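# Close the mailer box lid with flaps tucked and locked

## Task

Shut the mailer box lid so that all flaps sit inside the walls and the lock tabs on the front flap are caught beneath the front wall's ledge. The box must remain close to its starting spot and orientation (not rotated), no other object on the table may be in contact with it, and the closure must hold on its own, without the robot pressing or holding anything.

## Robot and tools

ROBOT. There are two xArm7 arms, left_arm and right_arm, each with seven revolute joints and a parallel two-finger gripper. Their URDF root links sit at left_arm (-0.040, +0.417, 0) m, quat_wxyz (+1.000, 0, 0, -0.019), and right_arm (-0.047, -0.315, 0) m, quat_wxyz (+0.996, 0, 0, -0.091). The names are labels only and do not refer to image sides.

FRAME. All reported poses use one scene frame. Its origin is on the table surface midway between the arms, +z is up, +x runs out over the table, and left_arm is on the +y side. A gripper's fingers extend along its own +z and close along its y axis. end_effector_position is the pinch point between the pads when the fingers are shut, roughly 2 cm short of the fingertips. While closing, the tips advance about 10 mm along +z. Reported hand positions can be off, more so at long reach.

execute_actions. Argument "actions" is a list holding zero or one item, plus an optional boolean "pictures".
- Empty list: nothing is commanded. You get the current state and the camera images.
- Motion: {"rows": [...], "steps": n}. rows has 1 to 15 rows, steps is 1 to 15 (default 15). A motion must last at least 8 steps. Each step lasts 1/30 s and uses one row. If there are fewer rows than steps, the final row repeats.
- Wait: {"steps": n} with no rows, n up to 300. Nothing new is sent. The call returns after n steps, counted from the previous result, and your reply time counts toward them.
- Images come back only with an empty list or with "pictures": true.
- A refused call moves nothing.

ROW LAYOUT. Each row is one flat list of 16 numbers, each in [-1, 1], and both arms always appear. Numbers 1 to 7 are left_arm joint offsets, in the order waist, shoulder, upper arm roll, elbow, forearm roll, wrist pitch, wrist roll. Number 8 is the left gripper opening. Numbers 9 to 16 follow the same pattern for right_arm.
- Joint values are offsets in joint space, scaled so that 1.0 equals 2.036 rad.
- Each offset is counted from the joint angles in the most recent result that reported them. Before any such result in the scene, and for later calls within one reply, it is counted from the arm's pose when the action starts. Offsets never build on the previous row.
- All zeros therefore drive the arm back to that reference pose. It is not a way to hold still.
- Opening is absolute, not an offset: +1 is fully open and -1 is closed.

JOINT RANGES (rad): waist -6.283 to 6.283, shoulder -2.059 to 2.094, upper arm roll -6.283 to 6.283, elbow -0.192 to 3.927, forearm roll -6.283 to 6.283, wrist pitch -1.693 to 3.142, wrist roll -6.283 to 6.283.
- A request more than 0.010 rad beyond a stated end is refused.
- A true end may differ from the stated one by up to 0.010 rad. A joint pushed past it is stopped there, and the result prints "joint sent to its limit". That line may refer to an earlier action. Its absence does not prove there is more room.

MOTION LIMITS. Joint targets move at no more than 3.14 rad/s and take 0.16 s to reach that speed. Each arm's joints are slowed together, so they arrive at the same time. Per step, a target may not lead the measured angle by more than 0.623 rad. If targets would put the gripper more than 70 mm from its measured spot, they are pulled back. Large moves therefore need several calls.

BETWEEN CALLS. The last 8 steps of each action run after its result is taken, while you are composing the next call. The simulation keeps running while you think. Arms keep chasing the last row sent until they have nearly stopped or a step is HELD. After that, only a new action moves them further, but fingers keep closing or opening.

RESULT LINES.
- State line: `left_arm: …` | `right_arm: …`. Gives each gripper's position (m), quat_wxyz, and linear and angular velocity.
- Joint positions / Joint velocities: one block per arm with seven joints (rad, rad/s), then the pad gap (m; 0.084 fully open).
- grip_measured: the measured opening on the command scale.
- HELD: marks steps on which some or all of your row was not sent.
- "joint command not followed": the clearance check changed or blocked joint targets. The rest of the row still ran.
- MOTOR HOT: appears from 65 °C. OVER-TEMPERATURE FAULT: at 80 °C the arm is braked until it cools.

GRIPPING. To hold a part, keep commanding an opening well below grip_measured. A larger gap squeezes harder, up to about 24 N per pad for parts up to roughly 6 cm wide. Sending back the grip_measured value gives a light hold, and wider parts may slip. Parts at least about 0.5 mm thick get full force at -1. Fast closes can hit hard enough to spring the fingers open. Held parts may get brief external tugs.

OTHER TOOLS.
- zoom_image: {"camera", "region": [x0, y0, x1, y1]}. Region is in pixels of that camera's latest image, measured from the top-left, and at most 504x504. Cameras (each 672x504): cam_head_left, cam_head_right, cam_high, cam_low, cam_left_wrist, cam_right_wrist. For the wrist cameras, image +x is right, +y is down, and +z looks forward.
- show_instructions: no arguments. Shows the scene's reference images.
- read_manual: optional "section", default "licences". Returns licence texts.
- finished_scene: {"scene": number of the current scene}. Replying without a tool call ends everything.

AVOID.
- Arm-to-arm collisions or pressing.
- Contact torque reaching a joint's load limit, which stops the arm, backs it off and pauses it 10 s. Limits (N m): waist 45, shoulder 45, upper arm roll 27, elbow 27, forearm roll 27, wrist pitch 18, wrist roll 18. Held weight counts.
- Knocking anything off the table, which fails the task.
- Drops, slips, slams, hard impacts and strong pushes.
- Long loaded holds that heat the motors.
- Finishing while the robot is still the thing keeping the lid shut.

Each tool is called after "Request:" by a JSON object that holds its "op" and its "data", one argument or row to a line.

Reference images:

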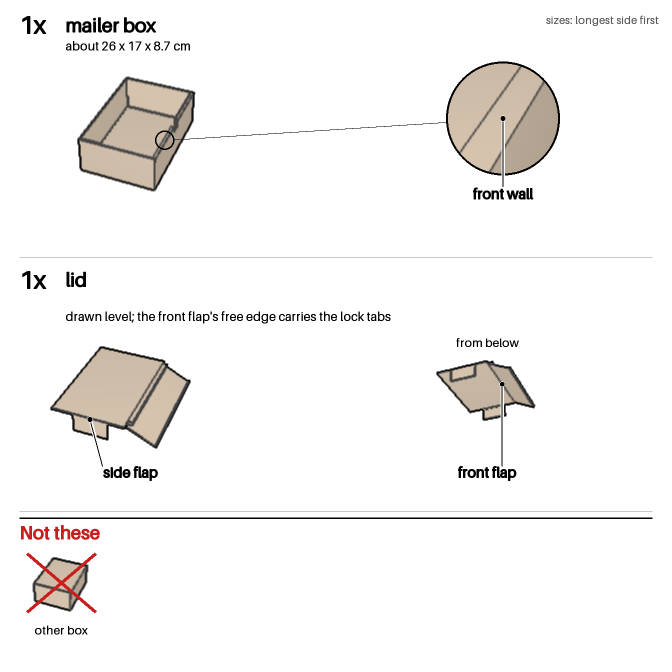

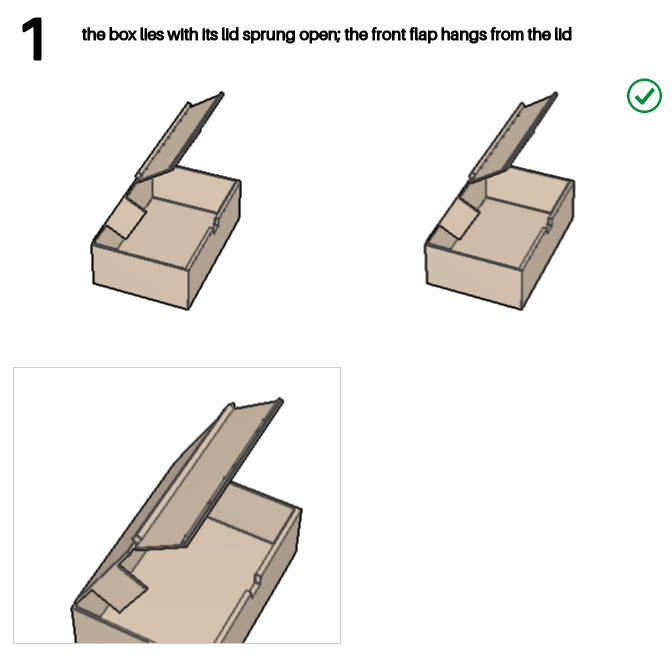

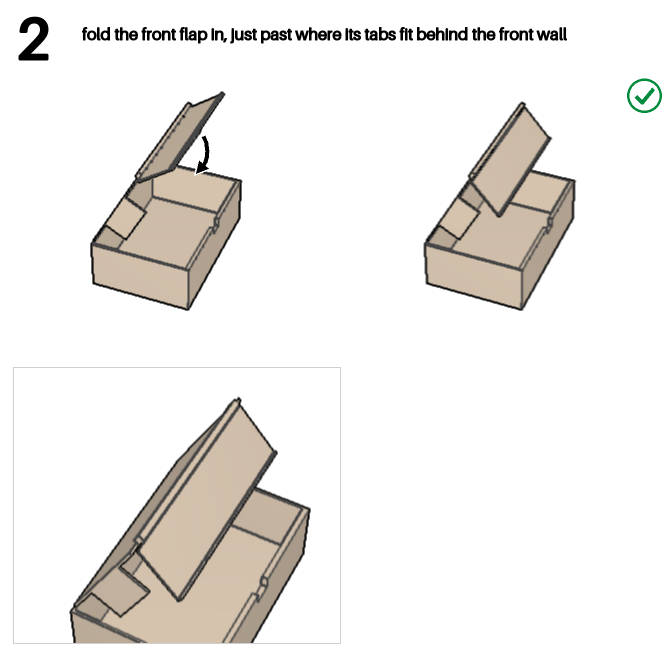

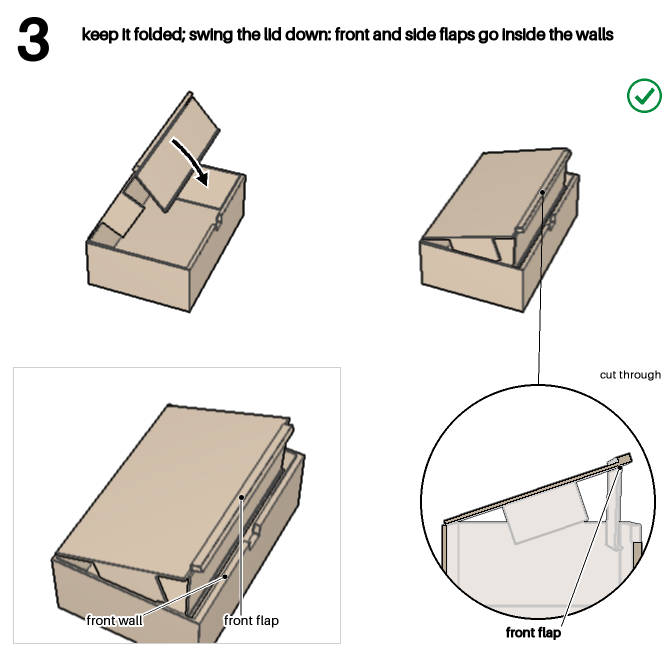

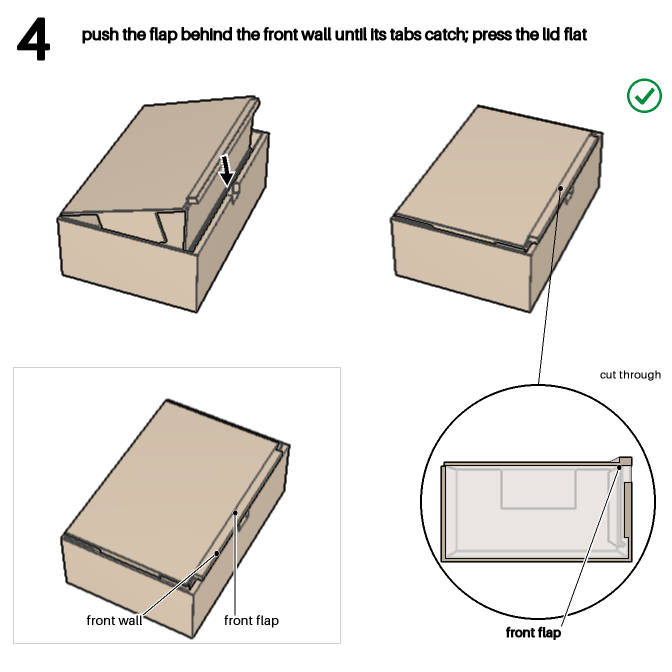

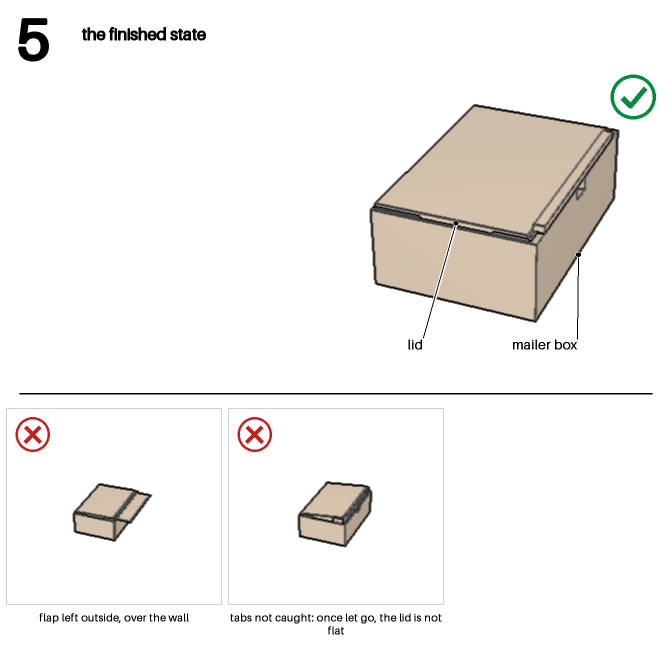

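## Session

Request:
{"op": "execute_actions", "data": {
  "actions": []
}}

Scene clock: 0.00 s of 4240.00 s.
left_arm: end_effector_position=(+0.3611, +0.4024, +0.2526) grip_measured=+1.00 end_effector_quat_wxyz=(-0.001, +1.000, -0.018, +0.003) end_effector_velocity=(-0.000, -0.001, -0.000) end_effector_angular_velocity=(-0.001, +0.000, -0.004) | right_arm: end_effector_position=(+0.3459, -0.3888, +0.2505) grip_measured=+1.00 end_effector_quat_wxyz=(-0.000, +0.996, -0.093, +0.001) end_effector_velocity=(-0.000, +0.000, -0.000) end_effector_angular_velocity=(+0.000, +0.001, +0.001)
Joint positions: left_arm=[-0.001 -0.253  0.     0.923  0.002  1.169 -0.002  0.084] | right_arm=[-0.002 -0.251 -0.003  0.92   0.     1.169 -0.001  0.084]
Joint velocities: left_arm=[-0.002  0.    -0.    -0.    -0.001 -0.     0.001 -0.   ] | right_arm=[ 0.     0.     0.    -0.    -0.     0.001 -0.     0.   ]

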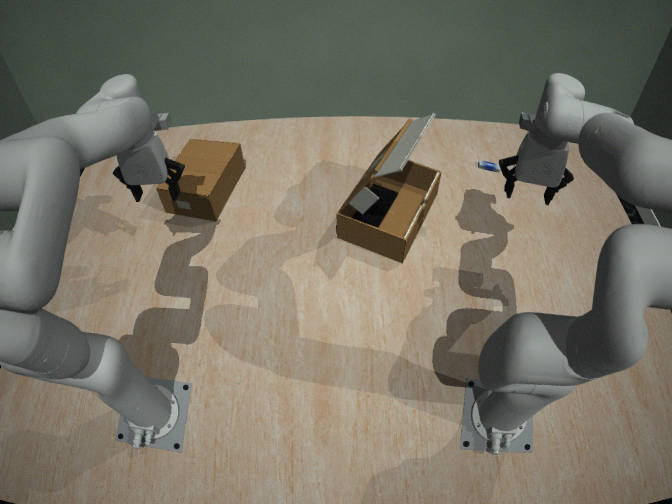

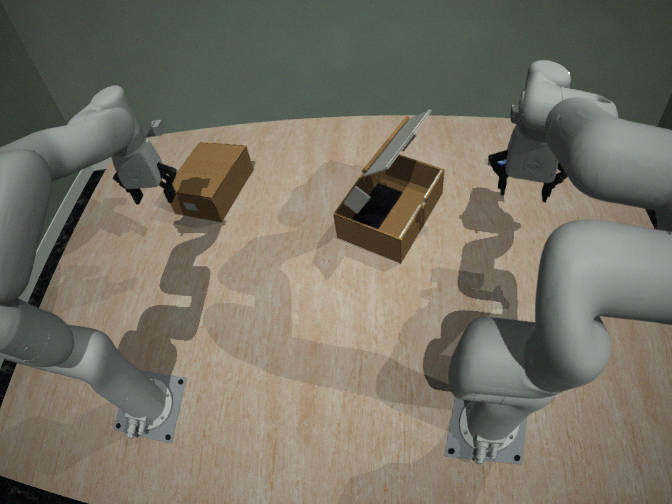

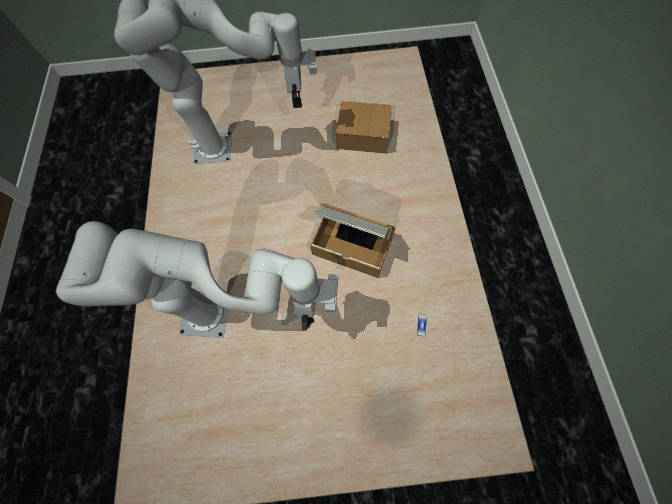

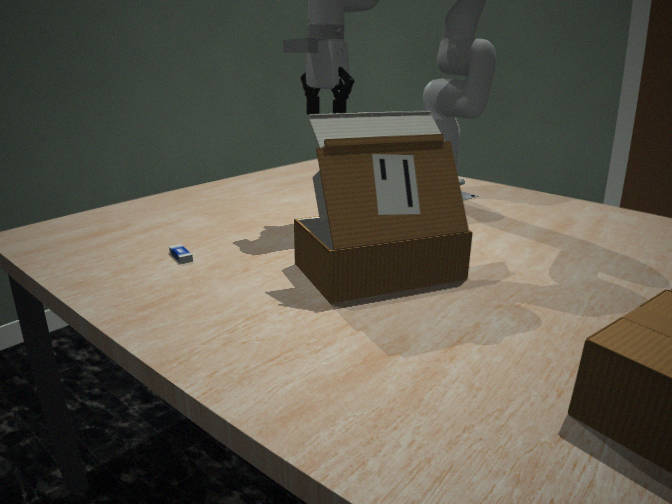

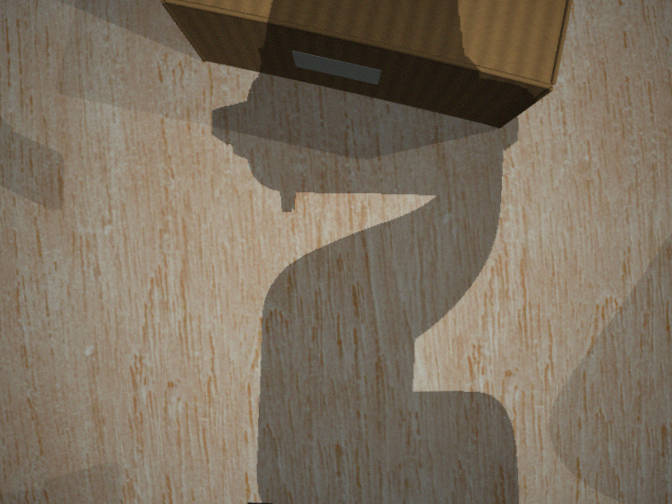

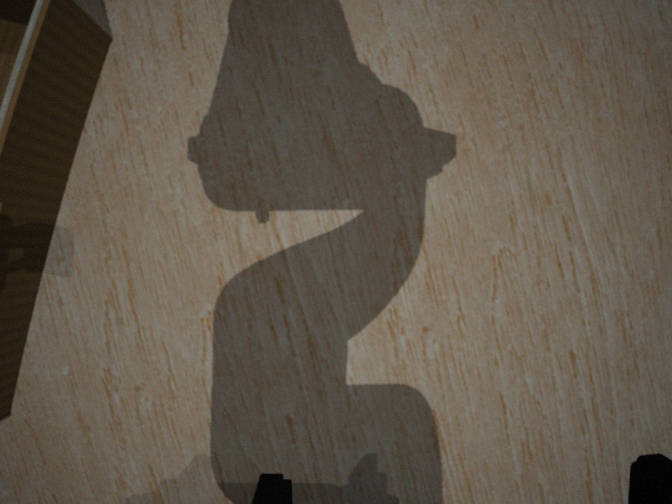

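Request:
{"op": "execute_actions", "data": {
  "actions": [
    {"rows":[[-0.337,0.266,0,0.162,0,-0.346,0,-1,0,0,0,0,0,0,0,-1]]}
  ]
}}

Request:
{"op": "execute_actions", "data": {
  "actions": [
    {"steps":25}
  ],
  "pictures": true
}}

Scene clock: 2.47 s of 4240.00 s.
left_arm: end_effector_position=(+0.4063, +0.3421, +0.2463) grip_measured=-0.12 end_effector_quat_wxyz=(+0.003, +0.995, -0.083, +0.047) end_effector_velocity=(+0.210, -0.384, -0.040) end_effector_angular_velocity=(-0.079, -0.483, -0.758) | right_arm: end_effector_position=(+0.3459, -0.3888, +0.2505) grip_measured=-0.12 end_effector_quat_wxyz=(-0.000, +0.996, -0.093, +0.001) end_effector_velocity=(-0.000, +0.000, -0.000) end_effector_angular_velocity=(+0.000, +0.002, +0.000)
Joint positions: left_arm=[-0.13  -0.144 -0.     0.989  0.002  1.039 -0.002  0.039] | right_arm=[-0.002 -0.251 -0.003  0.92   0.     1.169 -0.001  0.039]
Joint velocities: left_arm=[-0.736  0.572 -0.022  0.329  0.    -0.732 -0.001 -0.217] | right_arm=[-0.     0.     0.    -0.     0.     0.001 -0.    -0.215]
Steps of this call (steps 1 to 67: nothing new was sent; steps 68 to 74: the first 7 steps of this action). Readings (joint positions):
68: left_arm=[-0.002 -0.252 0.000 0.923 0.002 1.168 -0.003] | right_arm=[-0.002 -0.251 -0.003 0.920 0.000 1.169 -0.001]
69: left_arm=[-0.007 -0.248 0.002 0.927 0.002 1.161 -0.003] | right_arm=[-0.002 -0.251 -0.003 0.920 0.000 1.169 -0.001]
71: left_arm=[-0.050 -0.210 0.007 0.952 0.002 1.116 -0.003] | right_arm=[-0.002 -0.251 -0.003 0.920 0.000 1.169 -0.001]
74: the state above

Scene clock: 3.30 s of 4240.00 s.
left_arm: end_effector_position=(+0.4457, +0.0002, +0.2169) grip_measured=-1.00 end_effector_quat_wxyz=(+0.083, +0.911, -0.337, +0.224) end_effector_velocity=(-0.084, -0.215, -0.032) end_effector_angular_velocity=(-0.117, -0.119, -0.342) | right_arm: end_effector_position=(+0.3459, -0.3888, +0.2505) grip_measured=-1.00 end_effector_quat_wxyz=(-0.000, +0.996, -0.093, +0.001) end_effector_velocity=(+0.001, +0.001, +0.000) end_effector_angular_velocity=(-0.000, -0.002, +0.001)
Joint positions: left_arm=[-0.669  0.275 -0.004  1.243  0.002  0.486 -0.002  0.   ] | right_arm=[-0.002 -0.251 -0.003  0.92   0.     1.169 -0.001  0.   ]
Joint velocities: left_arm=[-0.296  0.22  -0.046  0.114  0.001 -0.272  0.002  0.   ] | right_arm=[ 0.002  0.     0.     0.     0.    -0.002  0.     0.   ]
Kept back: nothing.
Steps of this call (steps 1 to 8: the last 8 steps of your previous action; steps 9 to 25: the robot went on to your last target). Readings (joint positions):
1: left_arm=[-0.155 -0.125 -0.000 1.000 0.002 1.014 -0.002] | right_arm=[-0.002 -0.251 -0.003 0.920 0.000 1.169 -0.001]
2: left_arm=[-0.178 -0.107 0.000 1.012 0.002 0.989 -0.002] | right_arm=[-0.002 -0.251 -0.003 0.920 0.000 1.169 -0.001]
4: left_arm=[-0.225 -0.070 0.001 1.035 0.002 0.941 -0.002] | right_arm=[-0.002 -0.251 -0.003 0.920 0.000 1.169 -0.001]
8: left_arm=[-0.318 0.002 -0.000 1.078 0.002 0.846 -0.002] | right_arm=[-0.002 -0.251 -0.003 0.920 0.000 1.169 -0.001]
25: the state above

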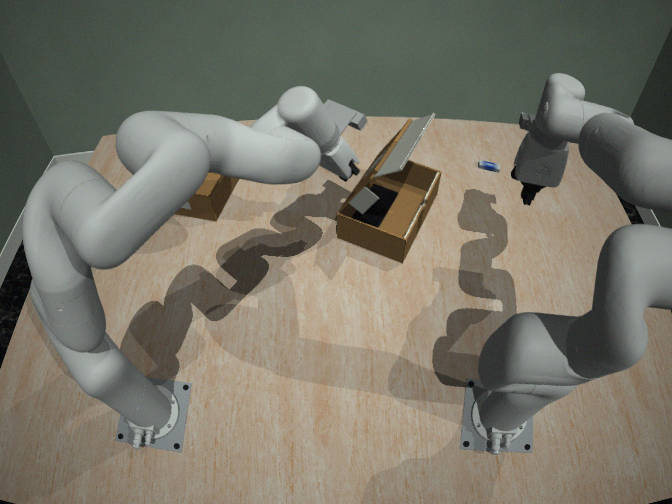

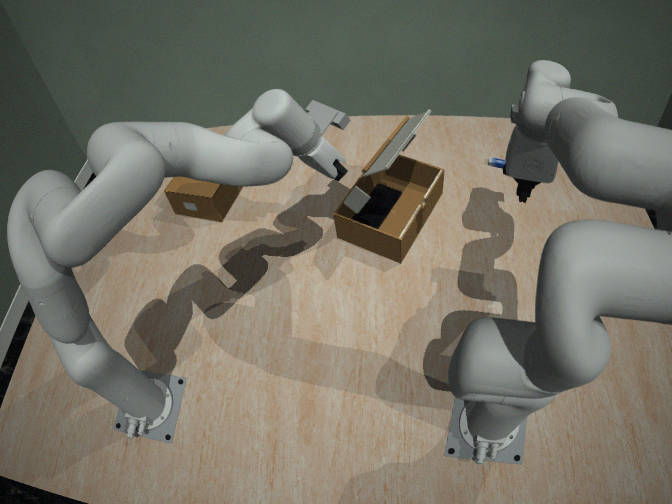

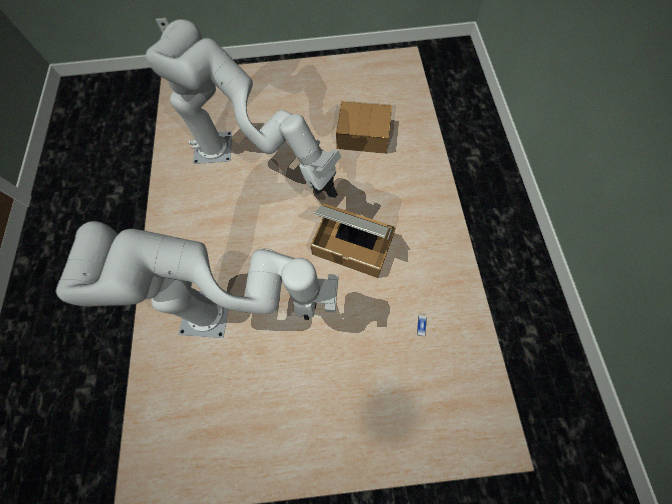

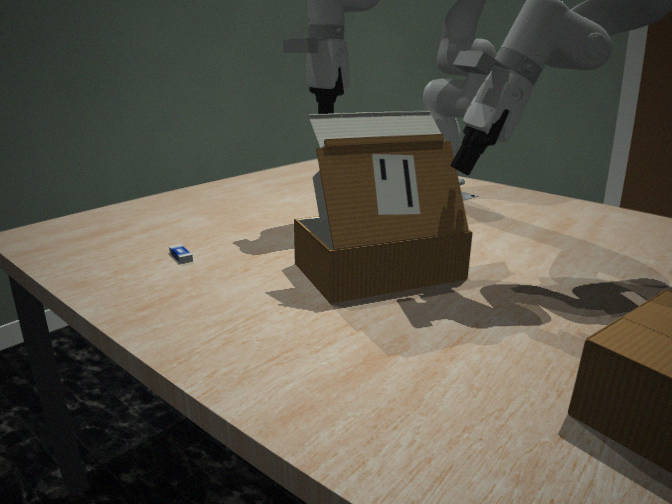

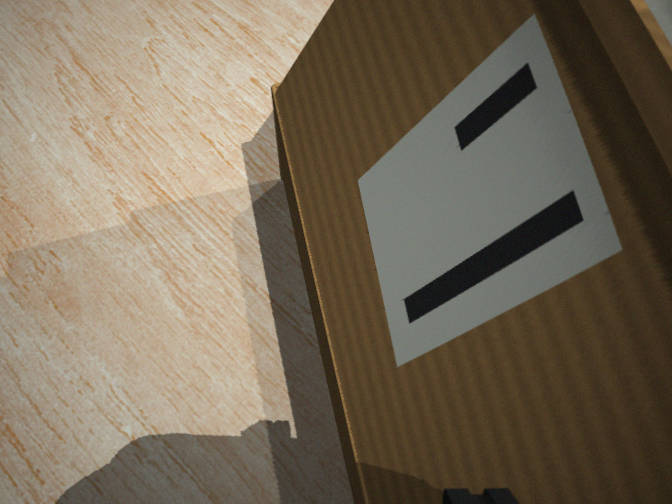

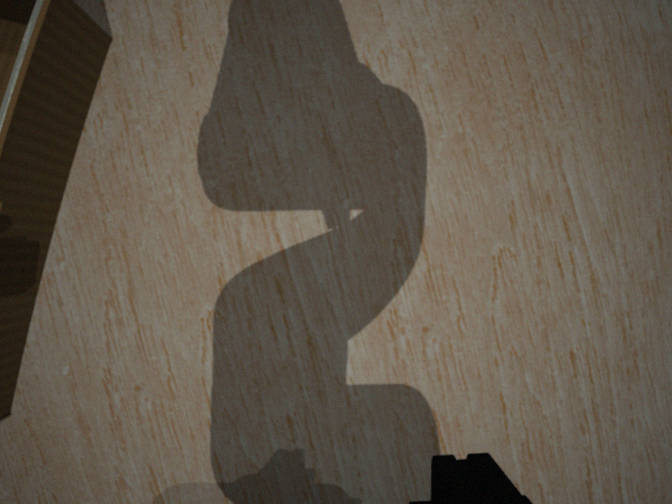

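Request:
{"op": "execute_actions", "data": {
  "actions": [
    {"rows":[[-0.062,0.122,0,0.118,0,-0.012,0,-1,0.162,0.237,0,0.339,0,0.103,0.289,-1]]}
  ]
}}

Request:
{"op": "execute_actions", "data": {
  "actions": [
    {"steps":30}
  ],
  "pictures": true
}}

Scene clock: 4.00 s of 4240.00 s.
left_arm: end_effector_position=(+0.4388, -0.0732, +0.1921) grip_measured=-1.00 end_effector_quat_wxyz=(+0.096, +0.893, -0.376, +0.227) end_effector_velocity=(-0.146, -0.384, -0.225) end_effector_angular_velocity=(+0.066, +0.129, -0.540) | right_arm: end_effector_position=(+0.3936, -0.3535, +0.2669) grip_measured=-1.00 end_effector_quat_wxyz=(+0.000, +0.991, -0.131, -0.005) end_effector_velocity=(+0.301, +0.271, +0.112) end_effector_angular_velocity=(-0.016, -0.003, -0.366)
Joint positions: left_arm=[-0.758  0.443 -0.003  1.405  0.002  0.463 -0.002  0.   ] | right_arm=[ 0.096 -0.106 -0.003  1.114  0.     1.232  0.174  0.   ]
Joint velocities: left_arm=[-0.441  0.894 -0.109  0.757  0.004  0.001 -0.001  0.   ] | right_arm=[0.613 0.868 0.056 1.24  0.004 0.368 1.033 0.   ]
Steps of this call (steps 1 to 14: the robot went on to your last target; steps 15 to 21: the first 7 steps of this action). Readings (joint positions):
15: left_arm=[-0.687 0.289 0.000 1.253 0.002 0.465 -0.003] | right_arm=[-0.002 -0.250 -0.003 0.921 0.000 1.169 -0.001]
16: left_arm=[-0.690 0.294 0.001 1.260 0.002 0.465 -0.003] | right_arm=[0.002 -0.246 -0.004 0.927 0.000 1.172 0.007]
18: left_arm=[-0.710 0.342 0.006 1.313 0.002 0.464 -0.003] | right_arm=[0.030 -0.204 -0.008 0.982 -0.000 1.192 0.061]
21: the state above

Scene clock: 5.00 s of 4240.00 s.
left_arm: end_effector_position=(+0.4322, -0.1048, +0.1772) grip_measured=-1.00 end_effector_quat_wxyz=(+0.101, +0.886, -0.393, +0.225) end_effector_velocity=(-0.000, -0.000, +0.000) end_effector_angular_velocity=(-0.001, -0.000, -0.001) | right_arm: end_effector_position=(+0.4923, -0.2370, +0.2993) grip_measured=-1.00 end_effector_quat_wxyz=(+0.000, +0.975, -0.220, +0.000) end_effector_velocity=(+0.000, +0.002, -0.000) end_effector_angular_velocity=(+0.000, -0.001, +0.004)
Joint positions: left_arm=[-0.795  0.523 -0.003  1.483  0.002  0.462 -0.002  0.   ] | right_arm=[ 0.328  0.231 -0.003  1.61   0.     1.379  0.587  0.   ]
Joint velocities: left_arm=[-0.     0.    -0.001  0.     0.    -0.    -0.     0.   ] | right_arm=[ 0.003  0.002  0.001  0.002  0.    -0.001  0.     0.   ]
Kept back: nothing.
Steps of this call (steps 1 to 8: the last 8 steps of your previous action; steps 9 to 30: the robot went on to your last target). Readings (joint positions):
1: left_arm=[-0.772 0.471 -0.006 1.428 0.002 0.463 -0.002] | right_arm=[0.116 -0.078 -0.002 1.155 0.000 1.244 0.208]
2: left_arm=[-0.782 0.492 -0.008 1.446 0.002 0.463 -0.002] | right_arm=[0.135 -0.051 -0.002 1.196 0.000 1.256 0.242]
4: left_arm=[-0.793 0.514 -0.009 1.466 0.002 0.463 -0.002] | right_arm=[0.173 0.005 -0.003 1.278 0.000 1.280 0.310]
8: left_arm=[-0.794 0.520 -0.002 1.481 0.002 0.461 -0.002] | right_arm=[0.249 0.117 -0.003 1.442 0.000 1.328 0.446]
30: the state above

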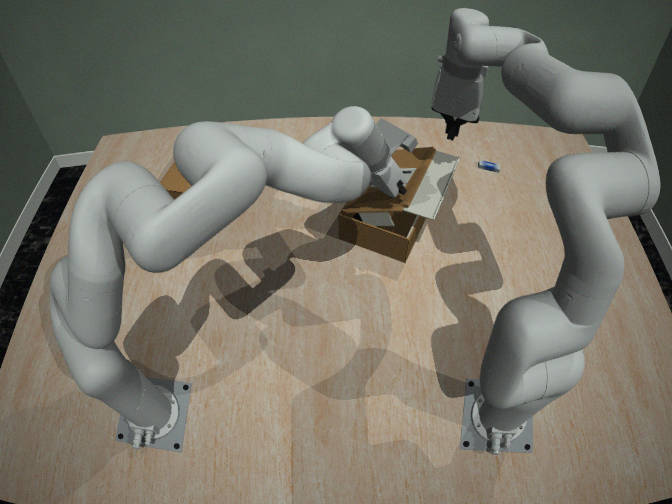

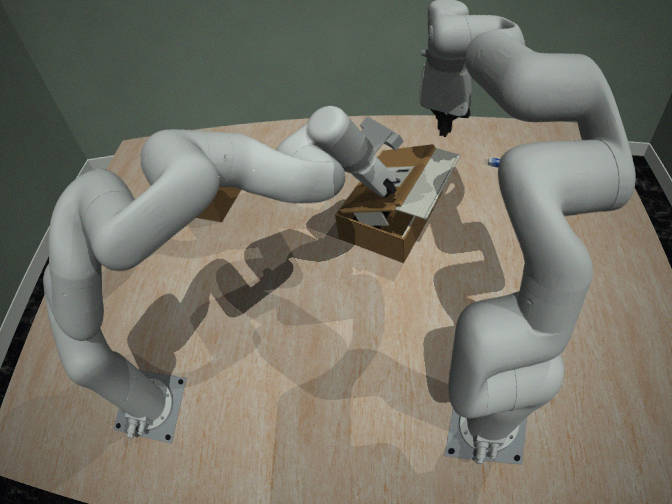

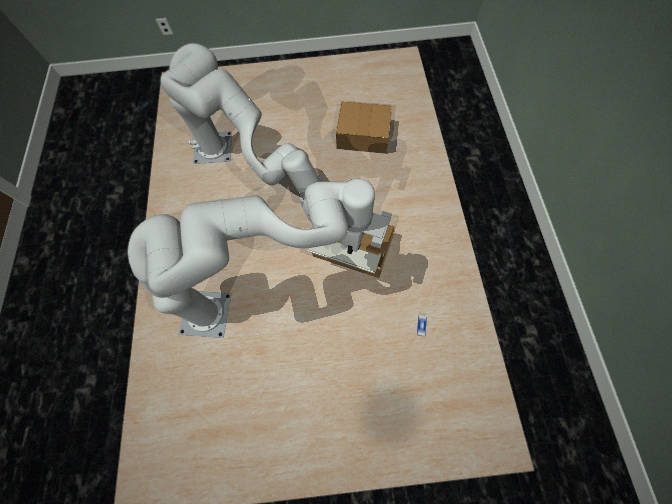

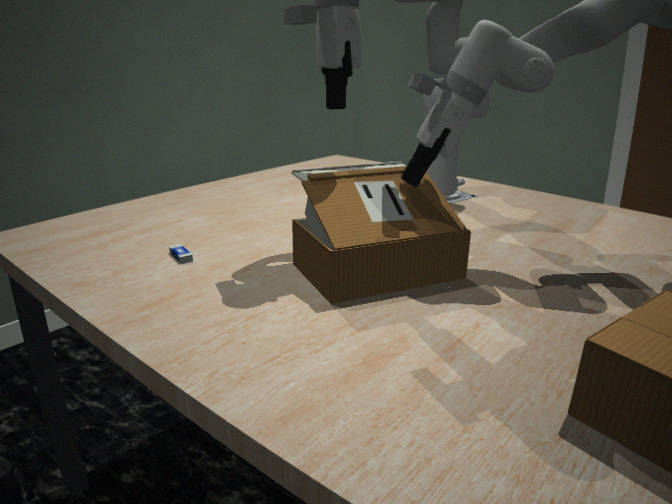

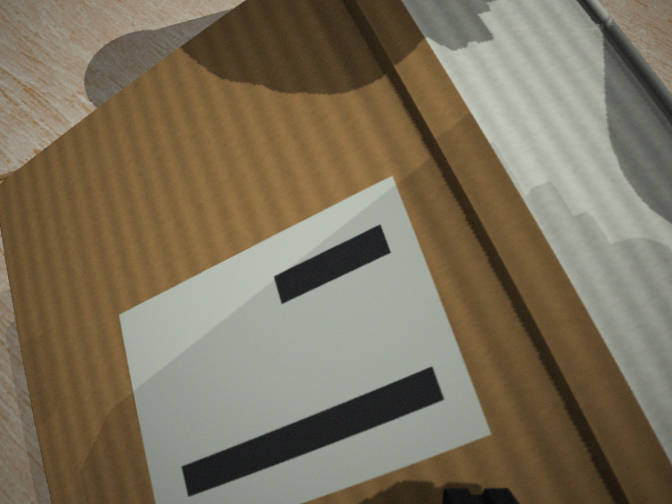

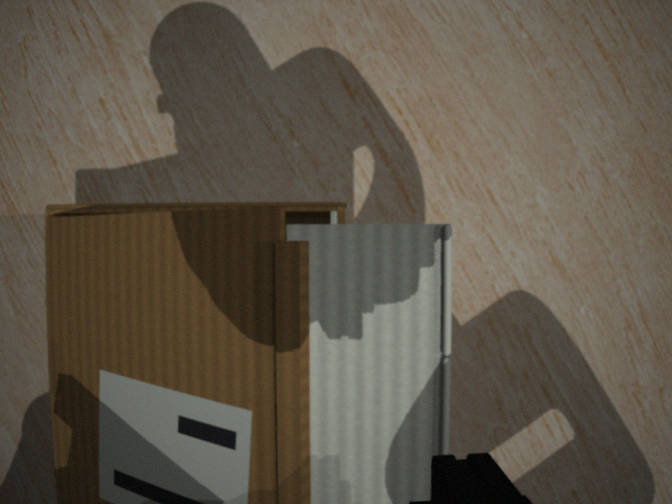

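Request:
{"op": "execute_actions", "data": {
  "actions": [
    {"rows":[[0,0,0,0,0,0,0,-1,-0.058,-0.08,0,-0.291,0.317,-0.308,-0.288,-1]]}
  ]
}}

Request:
{"op": "execute_actions", "data": {
  "actions": [
    {"steps":25}
  ],
  "pictures": true
}}

Scene clock: 6.27 s of 4240.00 s.
left_arm: end_effector_position=(+0.4322, -0.1048, +0.1772) grip_measured=-1.00 end_effector_quat_wxyz=(+0.101, +0.886, -0.393, +0.225) end_effector_velocity=(-0.000, -0.001, +0.001) end_effector_angular_velocity=(-0.003, +0.000, +0.002) | right_arm: end_effector_position=(+0.4912, -0.2109, +0.2566) grip_measured=-1.00 end_effector_quat_wxyz=(-0.133, +0.976, -0.173, +0.016) end_effector_velocity=(-0.045, +0.055, -0.379) end_effector_angular_velocity=(+1.789, -0.781, +0.109)
Joint positions: left_arm=[-0.795  0.523 -0.004  1.483  0.002  0.462 -0.002  0.   ] | right_arm=[ 0.277  0.159 -0.001  1.352  0.279  1.104  0.329  0.   ]
Joint velocities: left_arm=[-0.001 -0.     0.     0.001 -0.002 -0.001 -0.002  0.   ] | right_arm=[-0.437 -0.541 -0.027 -2.203  2.305 -2.187 -2.058  0.   ]
Steps of this call (steps 1 to 15: the robot went on to your last target; steps 16 to 31: nothing new was sent; steps 32 to 38: the first 7 steps of this action). Readings (joint positions):
32: left_arm=[-0.795 0.523 -0.004 1.483 0.002 0.462 -0.002] | right_arm=[0.328 0.231 -0.003 1.610 0.001 1.378 0.586]
33: left_arm=[-0.795 0.523 -0.004 1.483 0.002 0.462 -0.002] | right_arm=[0.326 0.229 -0.003 1.603 0.009 1.369 0.578]
35: left_arm=[-0.795 0.523 -0.004 1.483 0.002 0.462 -0.002] | right_arm=[0.316 0.212 -0.002 1.548 0.070 1.307 0.520]
38: the state above

Scene clock: 7.10 s of 4240.00 s.
left_arm: end_effector_position=(+0.4322, -0.1048, +0.1772) grip_measured=-1.00 end_effector_quat_wxyz=(+0.101, +0.886, -0.393, +0.225) end_effector_velocity=(+0.000, +0.001, -0.000) end_effector_angular_velocity=(+0.001, -0.001, -0.001) | right_arm: end_effector_position=(+0.4842, -0.2315, +0.2066) grip_measured=-1.00 end_effector_quat_wxyz=(-0.239, +0.946, -0.198, +0.090) end_effector_velocity=(+0.000, -0.002, -0.000) end_effector_angular_velocity=(+0.001, +0.001, -0.004)
Joint positions: left_arm=[-0.795  0.523 -0.004  1.483  0.002  0.462 -0.002  0.   ] | right_arm=[ 0.21   0.069 -0.003  1.018  0.645  0.752  0.001  0.   ]
Joint velocities: left_arm=[ 0.001  0.     0.    -0.     0.     0.     0.002  0.   ] | right_arm=[-0.003 -0.    -0.001 -0.001  0.001 -0.     0.     0.   ]
Kept back: nothing.
Steps of this call (steps 1 to 8: the last 8 steps of your previous action; steps 9 to 25: the robot went on to your last target). Readings (joint positions):
1: left_arm=[-0.795 0.523 -0.004 1.483 0.002 0.462 -0.002] | right_arm=[0.263 0.141 -0.002 1.280 0.355 1.032 0.262]
2: left_arm=[-0.795 0.523 -0.004 1.483 0.002 0.462 -0.002] | right_arm=[0.249 0.125 -0.004 1.213 0.426 0.964 0.198]
4: left_arm=[-0.795 0.523 -0.004 1.483 0.002 0.462 -0.002] | right_arm=[0.227 0.097 -0.006 1.106 0.541 0.854 0.095]
8: left_arm=[-0.795 0.523 -0.004 1.483 0.002 0.462 -0.002] | right_arm=[0.211 0.073 -0.006 1.029 0.630 0.767 0.015]
25: the state above

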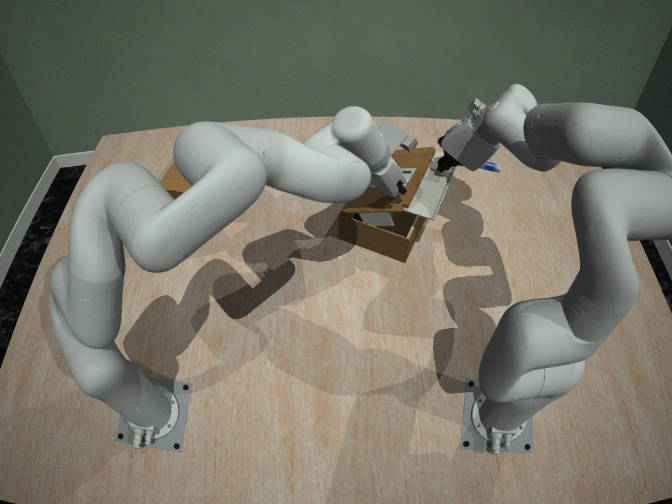

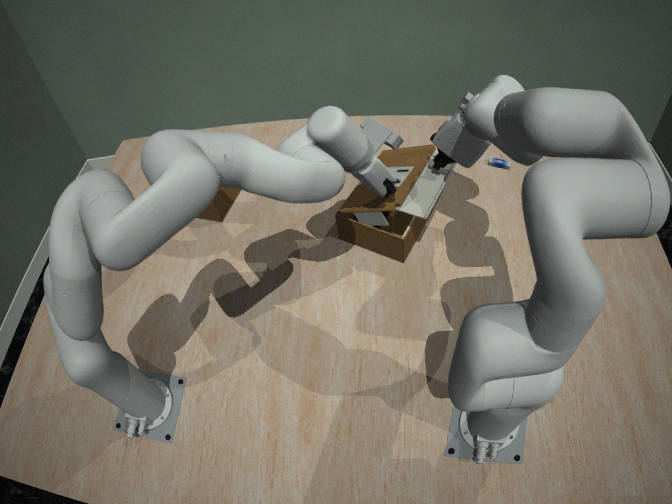

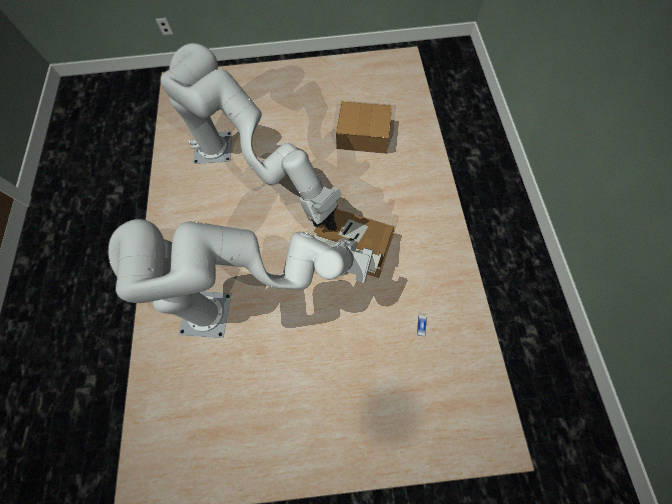

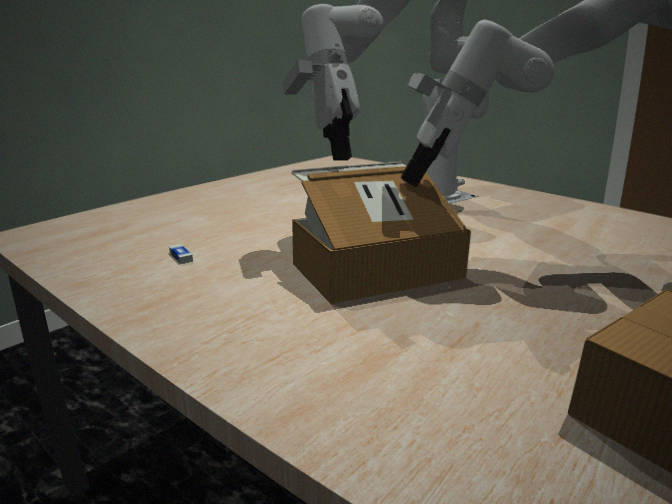

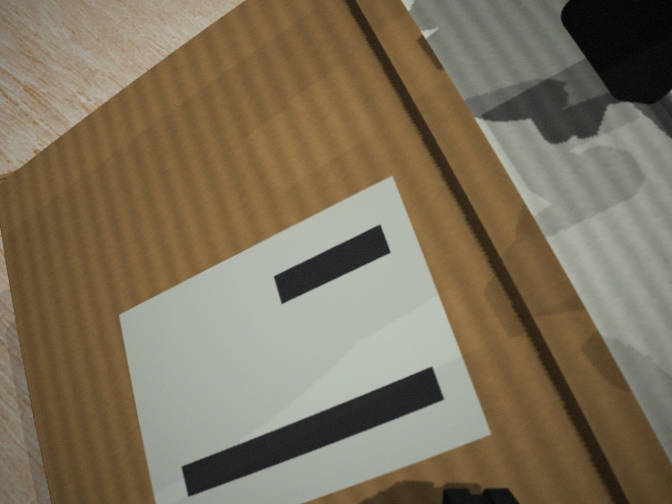

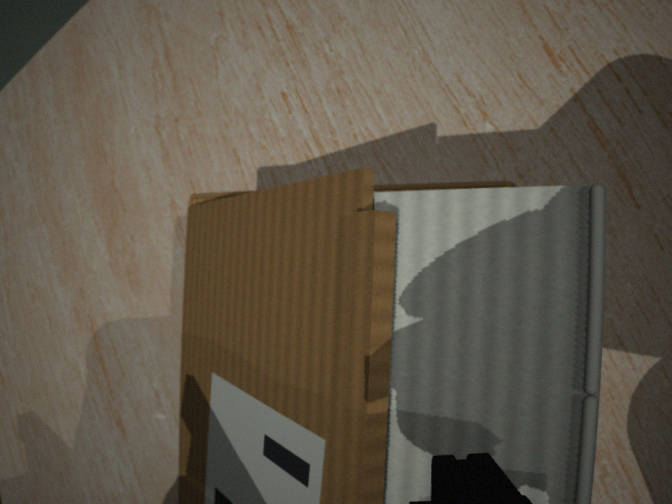

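Request:
{"op": "execute_actions", "data": {
  "actions": [
    {"rows":[[0,0,0,0,0,0,0,-1,0.015,0.064,0,0,0,0,0,-1]]}
  ]
}}

Request:
{"op": "execute_actions", "data": {
  "actions": [
    {"rows":[[0,0,0,0,0,0,0,-1,0.035,0,0,0,0,0,0,-1]]}
  ]
}}

Request:
{"op": "execute_actions", "data": {
  "actions": [
    {"steps":15}
  ],
  "pictures": true
}}

Scene clock: 7.73 s of 4240.00 s.
left_arm: end_effector_position=(+0.4321, -0.1049, +0.1771) grip_measured=-1.00 end_effector_quat_wxyz=(+0.101, +0.886, -0.393, +0.225) end_effector_velocity=(-0.001, -0.000, -0.001) end_effector_angular_velocity=(+0.001, +0.001, -0.002) | right_arm: end_effector_position=(+0.4683, -0.2169, +0.1427) grip_measured=-1.00 end_effector_quat_wxyz=(-0.226, +0.953, -0.198, +0.029) end_effector_velocity=(-0.110, +0.065, -0.241) end_effector_angular_velocity=(-0.011, +0.505, +0.138)
Joint positions: left_arm=[-0.795  0.523 -0.004  1.483  0.002  0.462 -0.002  0.   ] | right_arm=[ 0.236  0.184 -0.002  1.012  0.645  0.753  0.001  0.   ]
Joint velocities: left_arm=[ 0.     0.001 -0.002 -0.001  0.    -0.     0.     0.   ] | right_arm=[ 0.09   0.37   0.038 -0.114 -0.001  0.025  0.001  0.   ]
Steps of this call (steps 1 to 12: the robot went on to your last target; steps 13 to 19: the first 7 steps of this action). Readings (joint positions):
13: left_arm=[-0.795 0.523 -0.003 1.483 0.002 0.462 -0.002] | right_arm=[0.210 0.069 -0.003 1.018 0.645 0.752 0.001]
14: left_arm=[-0.795 0.523 -0.003 1.483 0.002 0.462 -0.002] | right_arm=[0.211 0.074 -0.004 1.019 0.645 0.752 0.001]
16: left_arm=[-0.795 0.523 -0.003 1.483 0.002 0.462 -0.002] | right_arm=[0.221 0.116 -0.006 1.025 0.645 0.750 0.001]
19: the state above

Scene clock: 8.23 s of 4240.00 s.
left_arm: end_effector_position=(+0.4322, -0.1048, +0.1772) grip_measured=-1.00 end_effector_quat_wxyz=(+0.101, +0.886, -0.393, +0.225) end_effector_velocity=(-0.000, -0.000, +0.000) end_effector_angular_velocity=(-0.002, +0.000, +0.000) | right_arm: end_effector_position=(+0.4620, -0.1805, +0.1397) grip_measured=-1.00 end_effector_quat_wxyz=(-0.226, +0.960, -0.165, +0.020) end_effector_velocity=(-0.029, +0.108, +0.001) end_effector_angular_velocity=(+0.013, +0.006, +0.210)
Joint positions: left_arm=[-0.795  0.523 -0.004  1.483  0.002  0.462 -0.002  0.   ] | right_arm=[0.305 0.197 0.001 1.02  0.645 0.752 0.001 0.   ]
Joint velocities: left_arm=[ 0.     0.    -0.001  0.    -0.001 -0.001 -0.     0.   ] | right_arm=[ 0.16  -0.001  0.048 -0.     0.002  0.007 -0.001  0.   ]
Steps of this call (steps 1 to 8: the last 8 steps of your previous action; steps 9 to 15: the first 7 steps of this action, its rows measured from where the robot was after step 8). Readings (joint positions):
8: left_arm=[-0.795 0.523 -0.004 1.483 0.002 0.462 -0.002] | right_arm=[0.240 0.197 -0.004 1.019 0.645 0.751 0.001]
9: left_arm=[-0.795 0.523 -0.004 1.483 0.002 0.462 -0.002] | right_arm=[0.240 0.197 -0.004 1.019 0.645 0.752 0.001]
10: left_arm=[-0.795 0.523 -0.004 1.483 0.002 0.462 -0.002] | right_arm=[0.246 0.197 -0.006 1.019 0.645 0.751 0.001]
12: left_arm=[-0.795 0.523 -0.004 1.483 0.002 0.462 -0.002] | right_arm=[0.273 0.197 -0.009 1.019 0.645 0.751 0.001]
15: the state above

Scene clock: 8.73 s of 4240.00 s.
left_arm: end_effector_position=(+0.4322, -0.1048, +0.1772) grip_measured=-1.00 end_effector_quat_wxyz=(+0.101, +0.886, -0.393, +0.225) end_effector_velocity=(+0.000, -0.000, +0.000) end_effector_angular_velocity=(-0.000, -0.001, -0.001) | right_arm: end_effector_position=(+0.4620, -0.1802, +0.1395) grip_measured=-1.00 end_effector_quat_wxyz=(-0.226, +0.960, -0.164, +0.020) end_effector_velocity=(-0.000, +0.000, -0.001) end_effector_angular_velocity=(+0.000, +0.001, +0.000)
Joint positions: left_arm=[-0.795  0.523 -0.004  1.483  0.002  0.462 -0.002  0.   ] | right_arm=[ 0.311  0.197 -0.004  1.019  0.645  0.751  0.001  0.   ]
Joint velocities: left_arm=[ 0.    -0.    -0.     0.001  0.    -0.     0.001  0.   ] | right_arm=[ 0.     0.001  0.001 -0.     0.    -0.     0.     0.   ]
Kept back: nothing.
Steps of this call (steps 1 to 8: the last 8 steps of your previous action; steps 9 to 15: the robot went on to your last target). Readings (joint positions):
1: left_arm=[-0.795 0.523 -0.004 1.483 0.002 0.462 -0.002] | right_arm=[0.308 0.197 0.002 1.020 0.645 0.752 0.001]
2: left_arm=[-0.795 0.523 -0.004 1.483 0.002 0.462 -0.002] | right_arm=[0.310 0.197 0.000 1.019 0.645 0.752 0.001]
4: left_arm=[-0.795 0.523 -0.004 1.483 0.002 0.462 -0.002] | right_arm=[0.310 0.197 -0.003 1.019 0.645 0.752 0.001]
8: left_arm=[-0.795 0.523 -0.004 1.483 0.002 0.462 -0.002] | right_arm=[0.310 0.197 -0.005 1.019 0.645 0.751 0.001]
15: the state above
All arms were judged still, so your last target was given up. Only a new action makes them travel on or press farther. Fingers that are still opening or closing keep moving.

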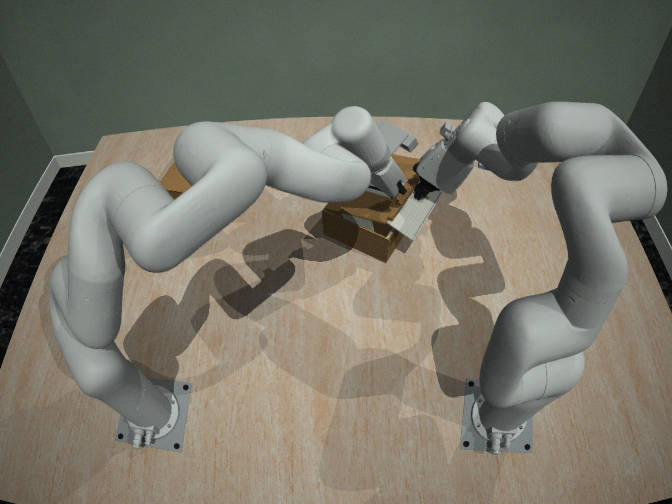

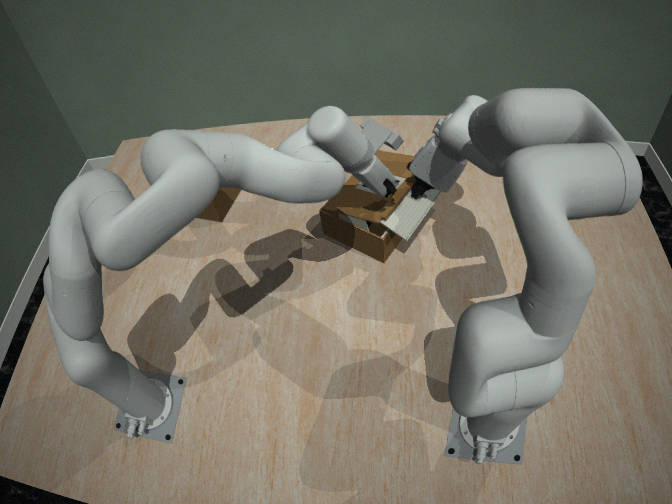

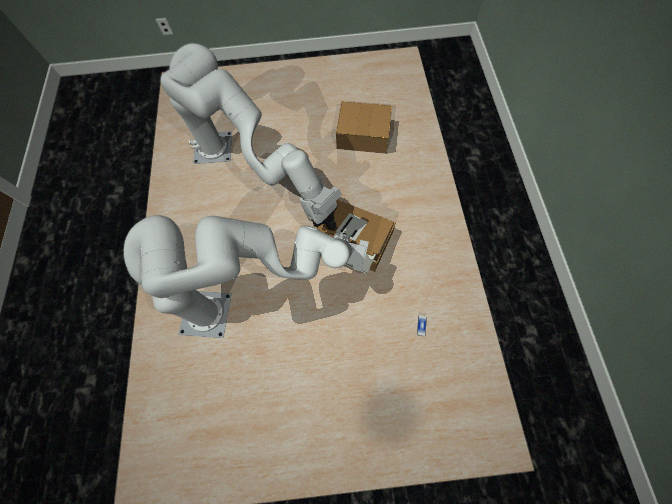

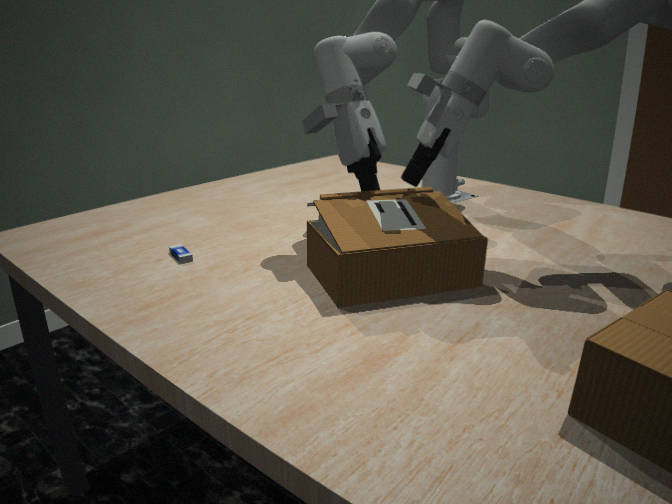

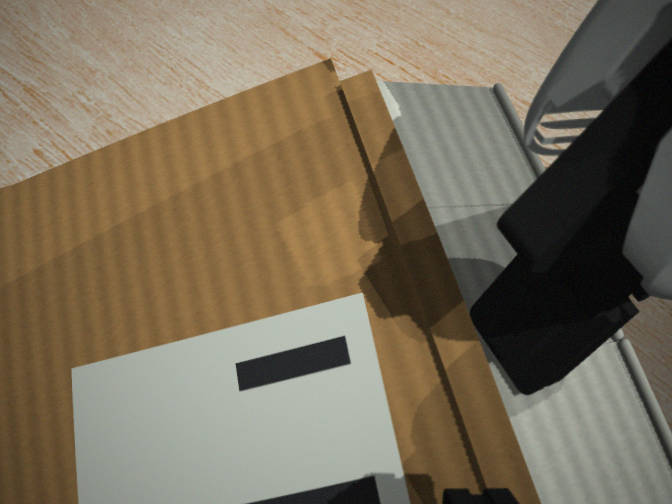

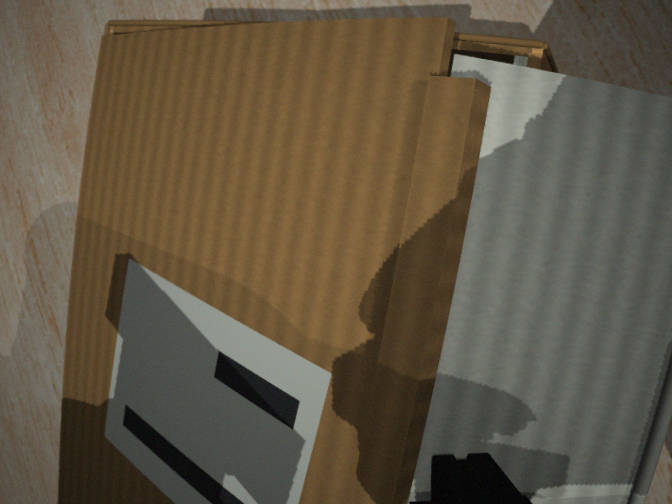

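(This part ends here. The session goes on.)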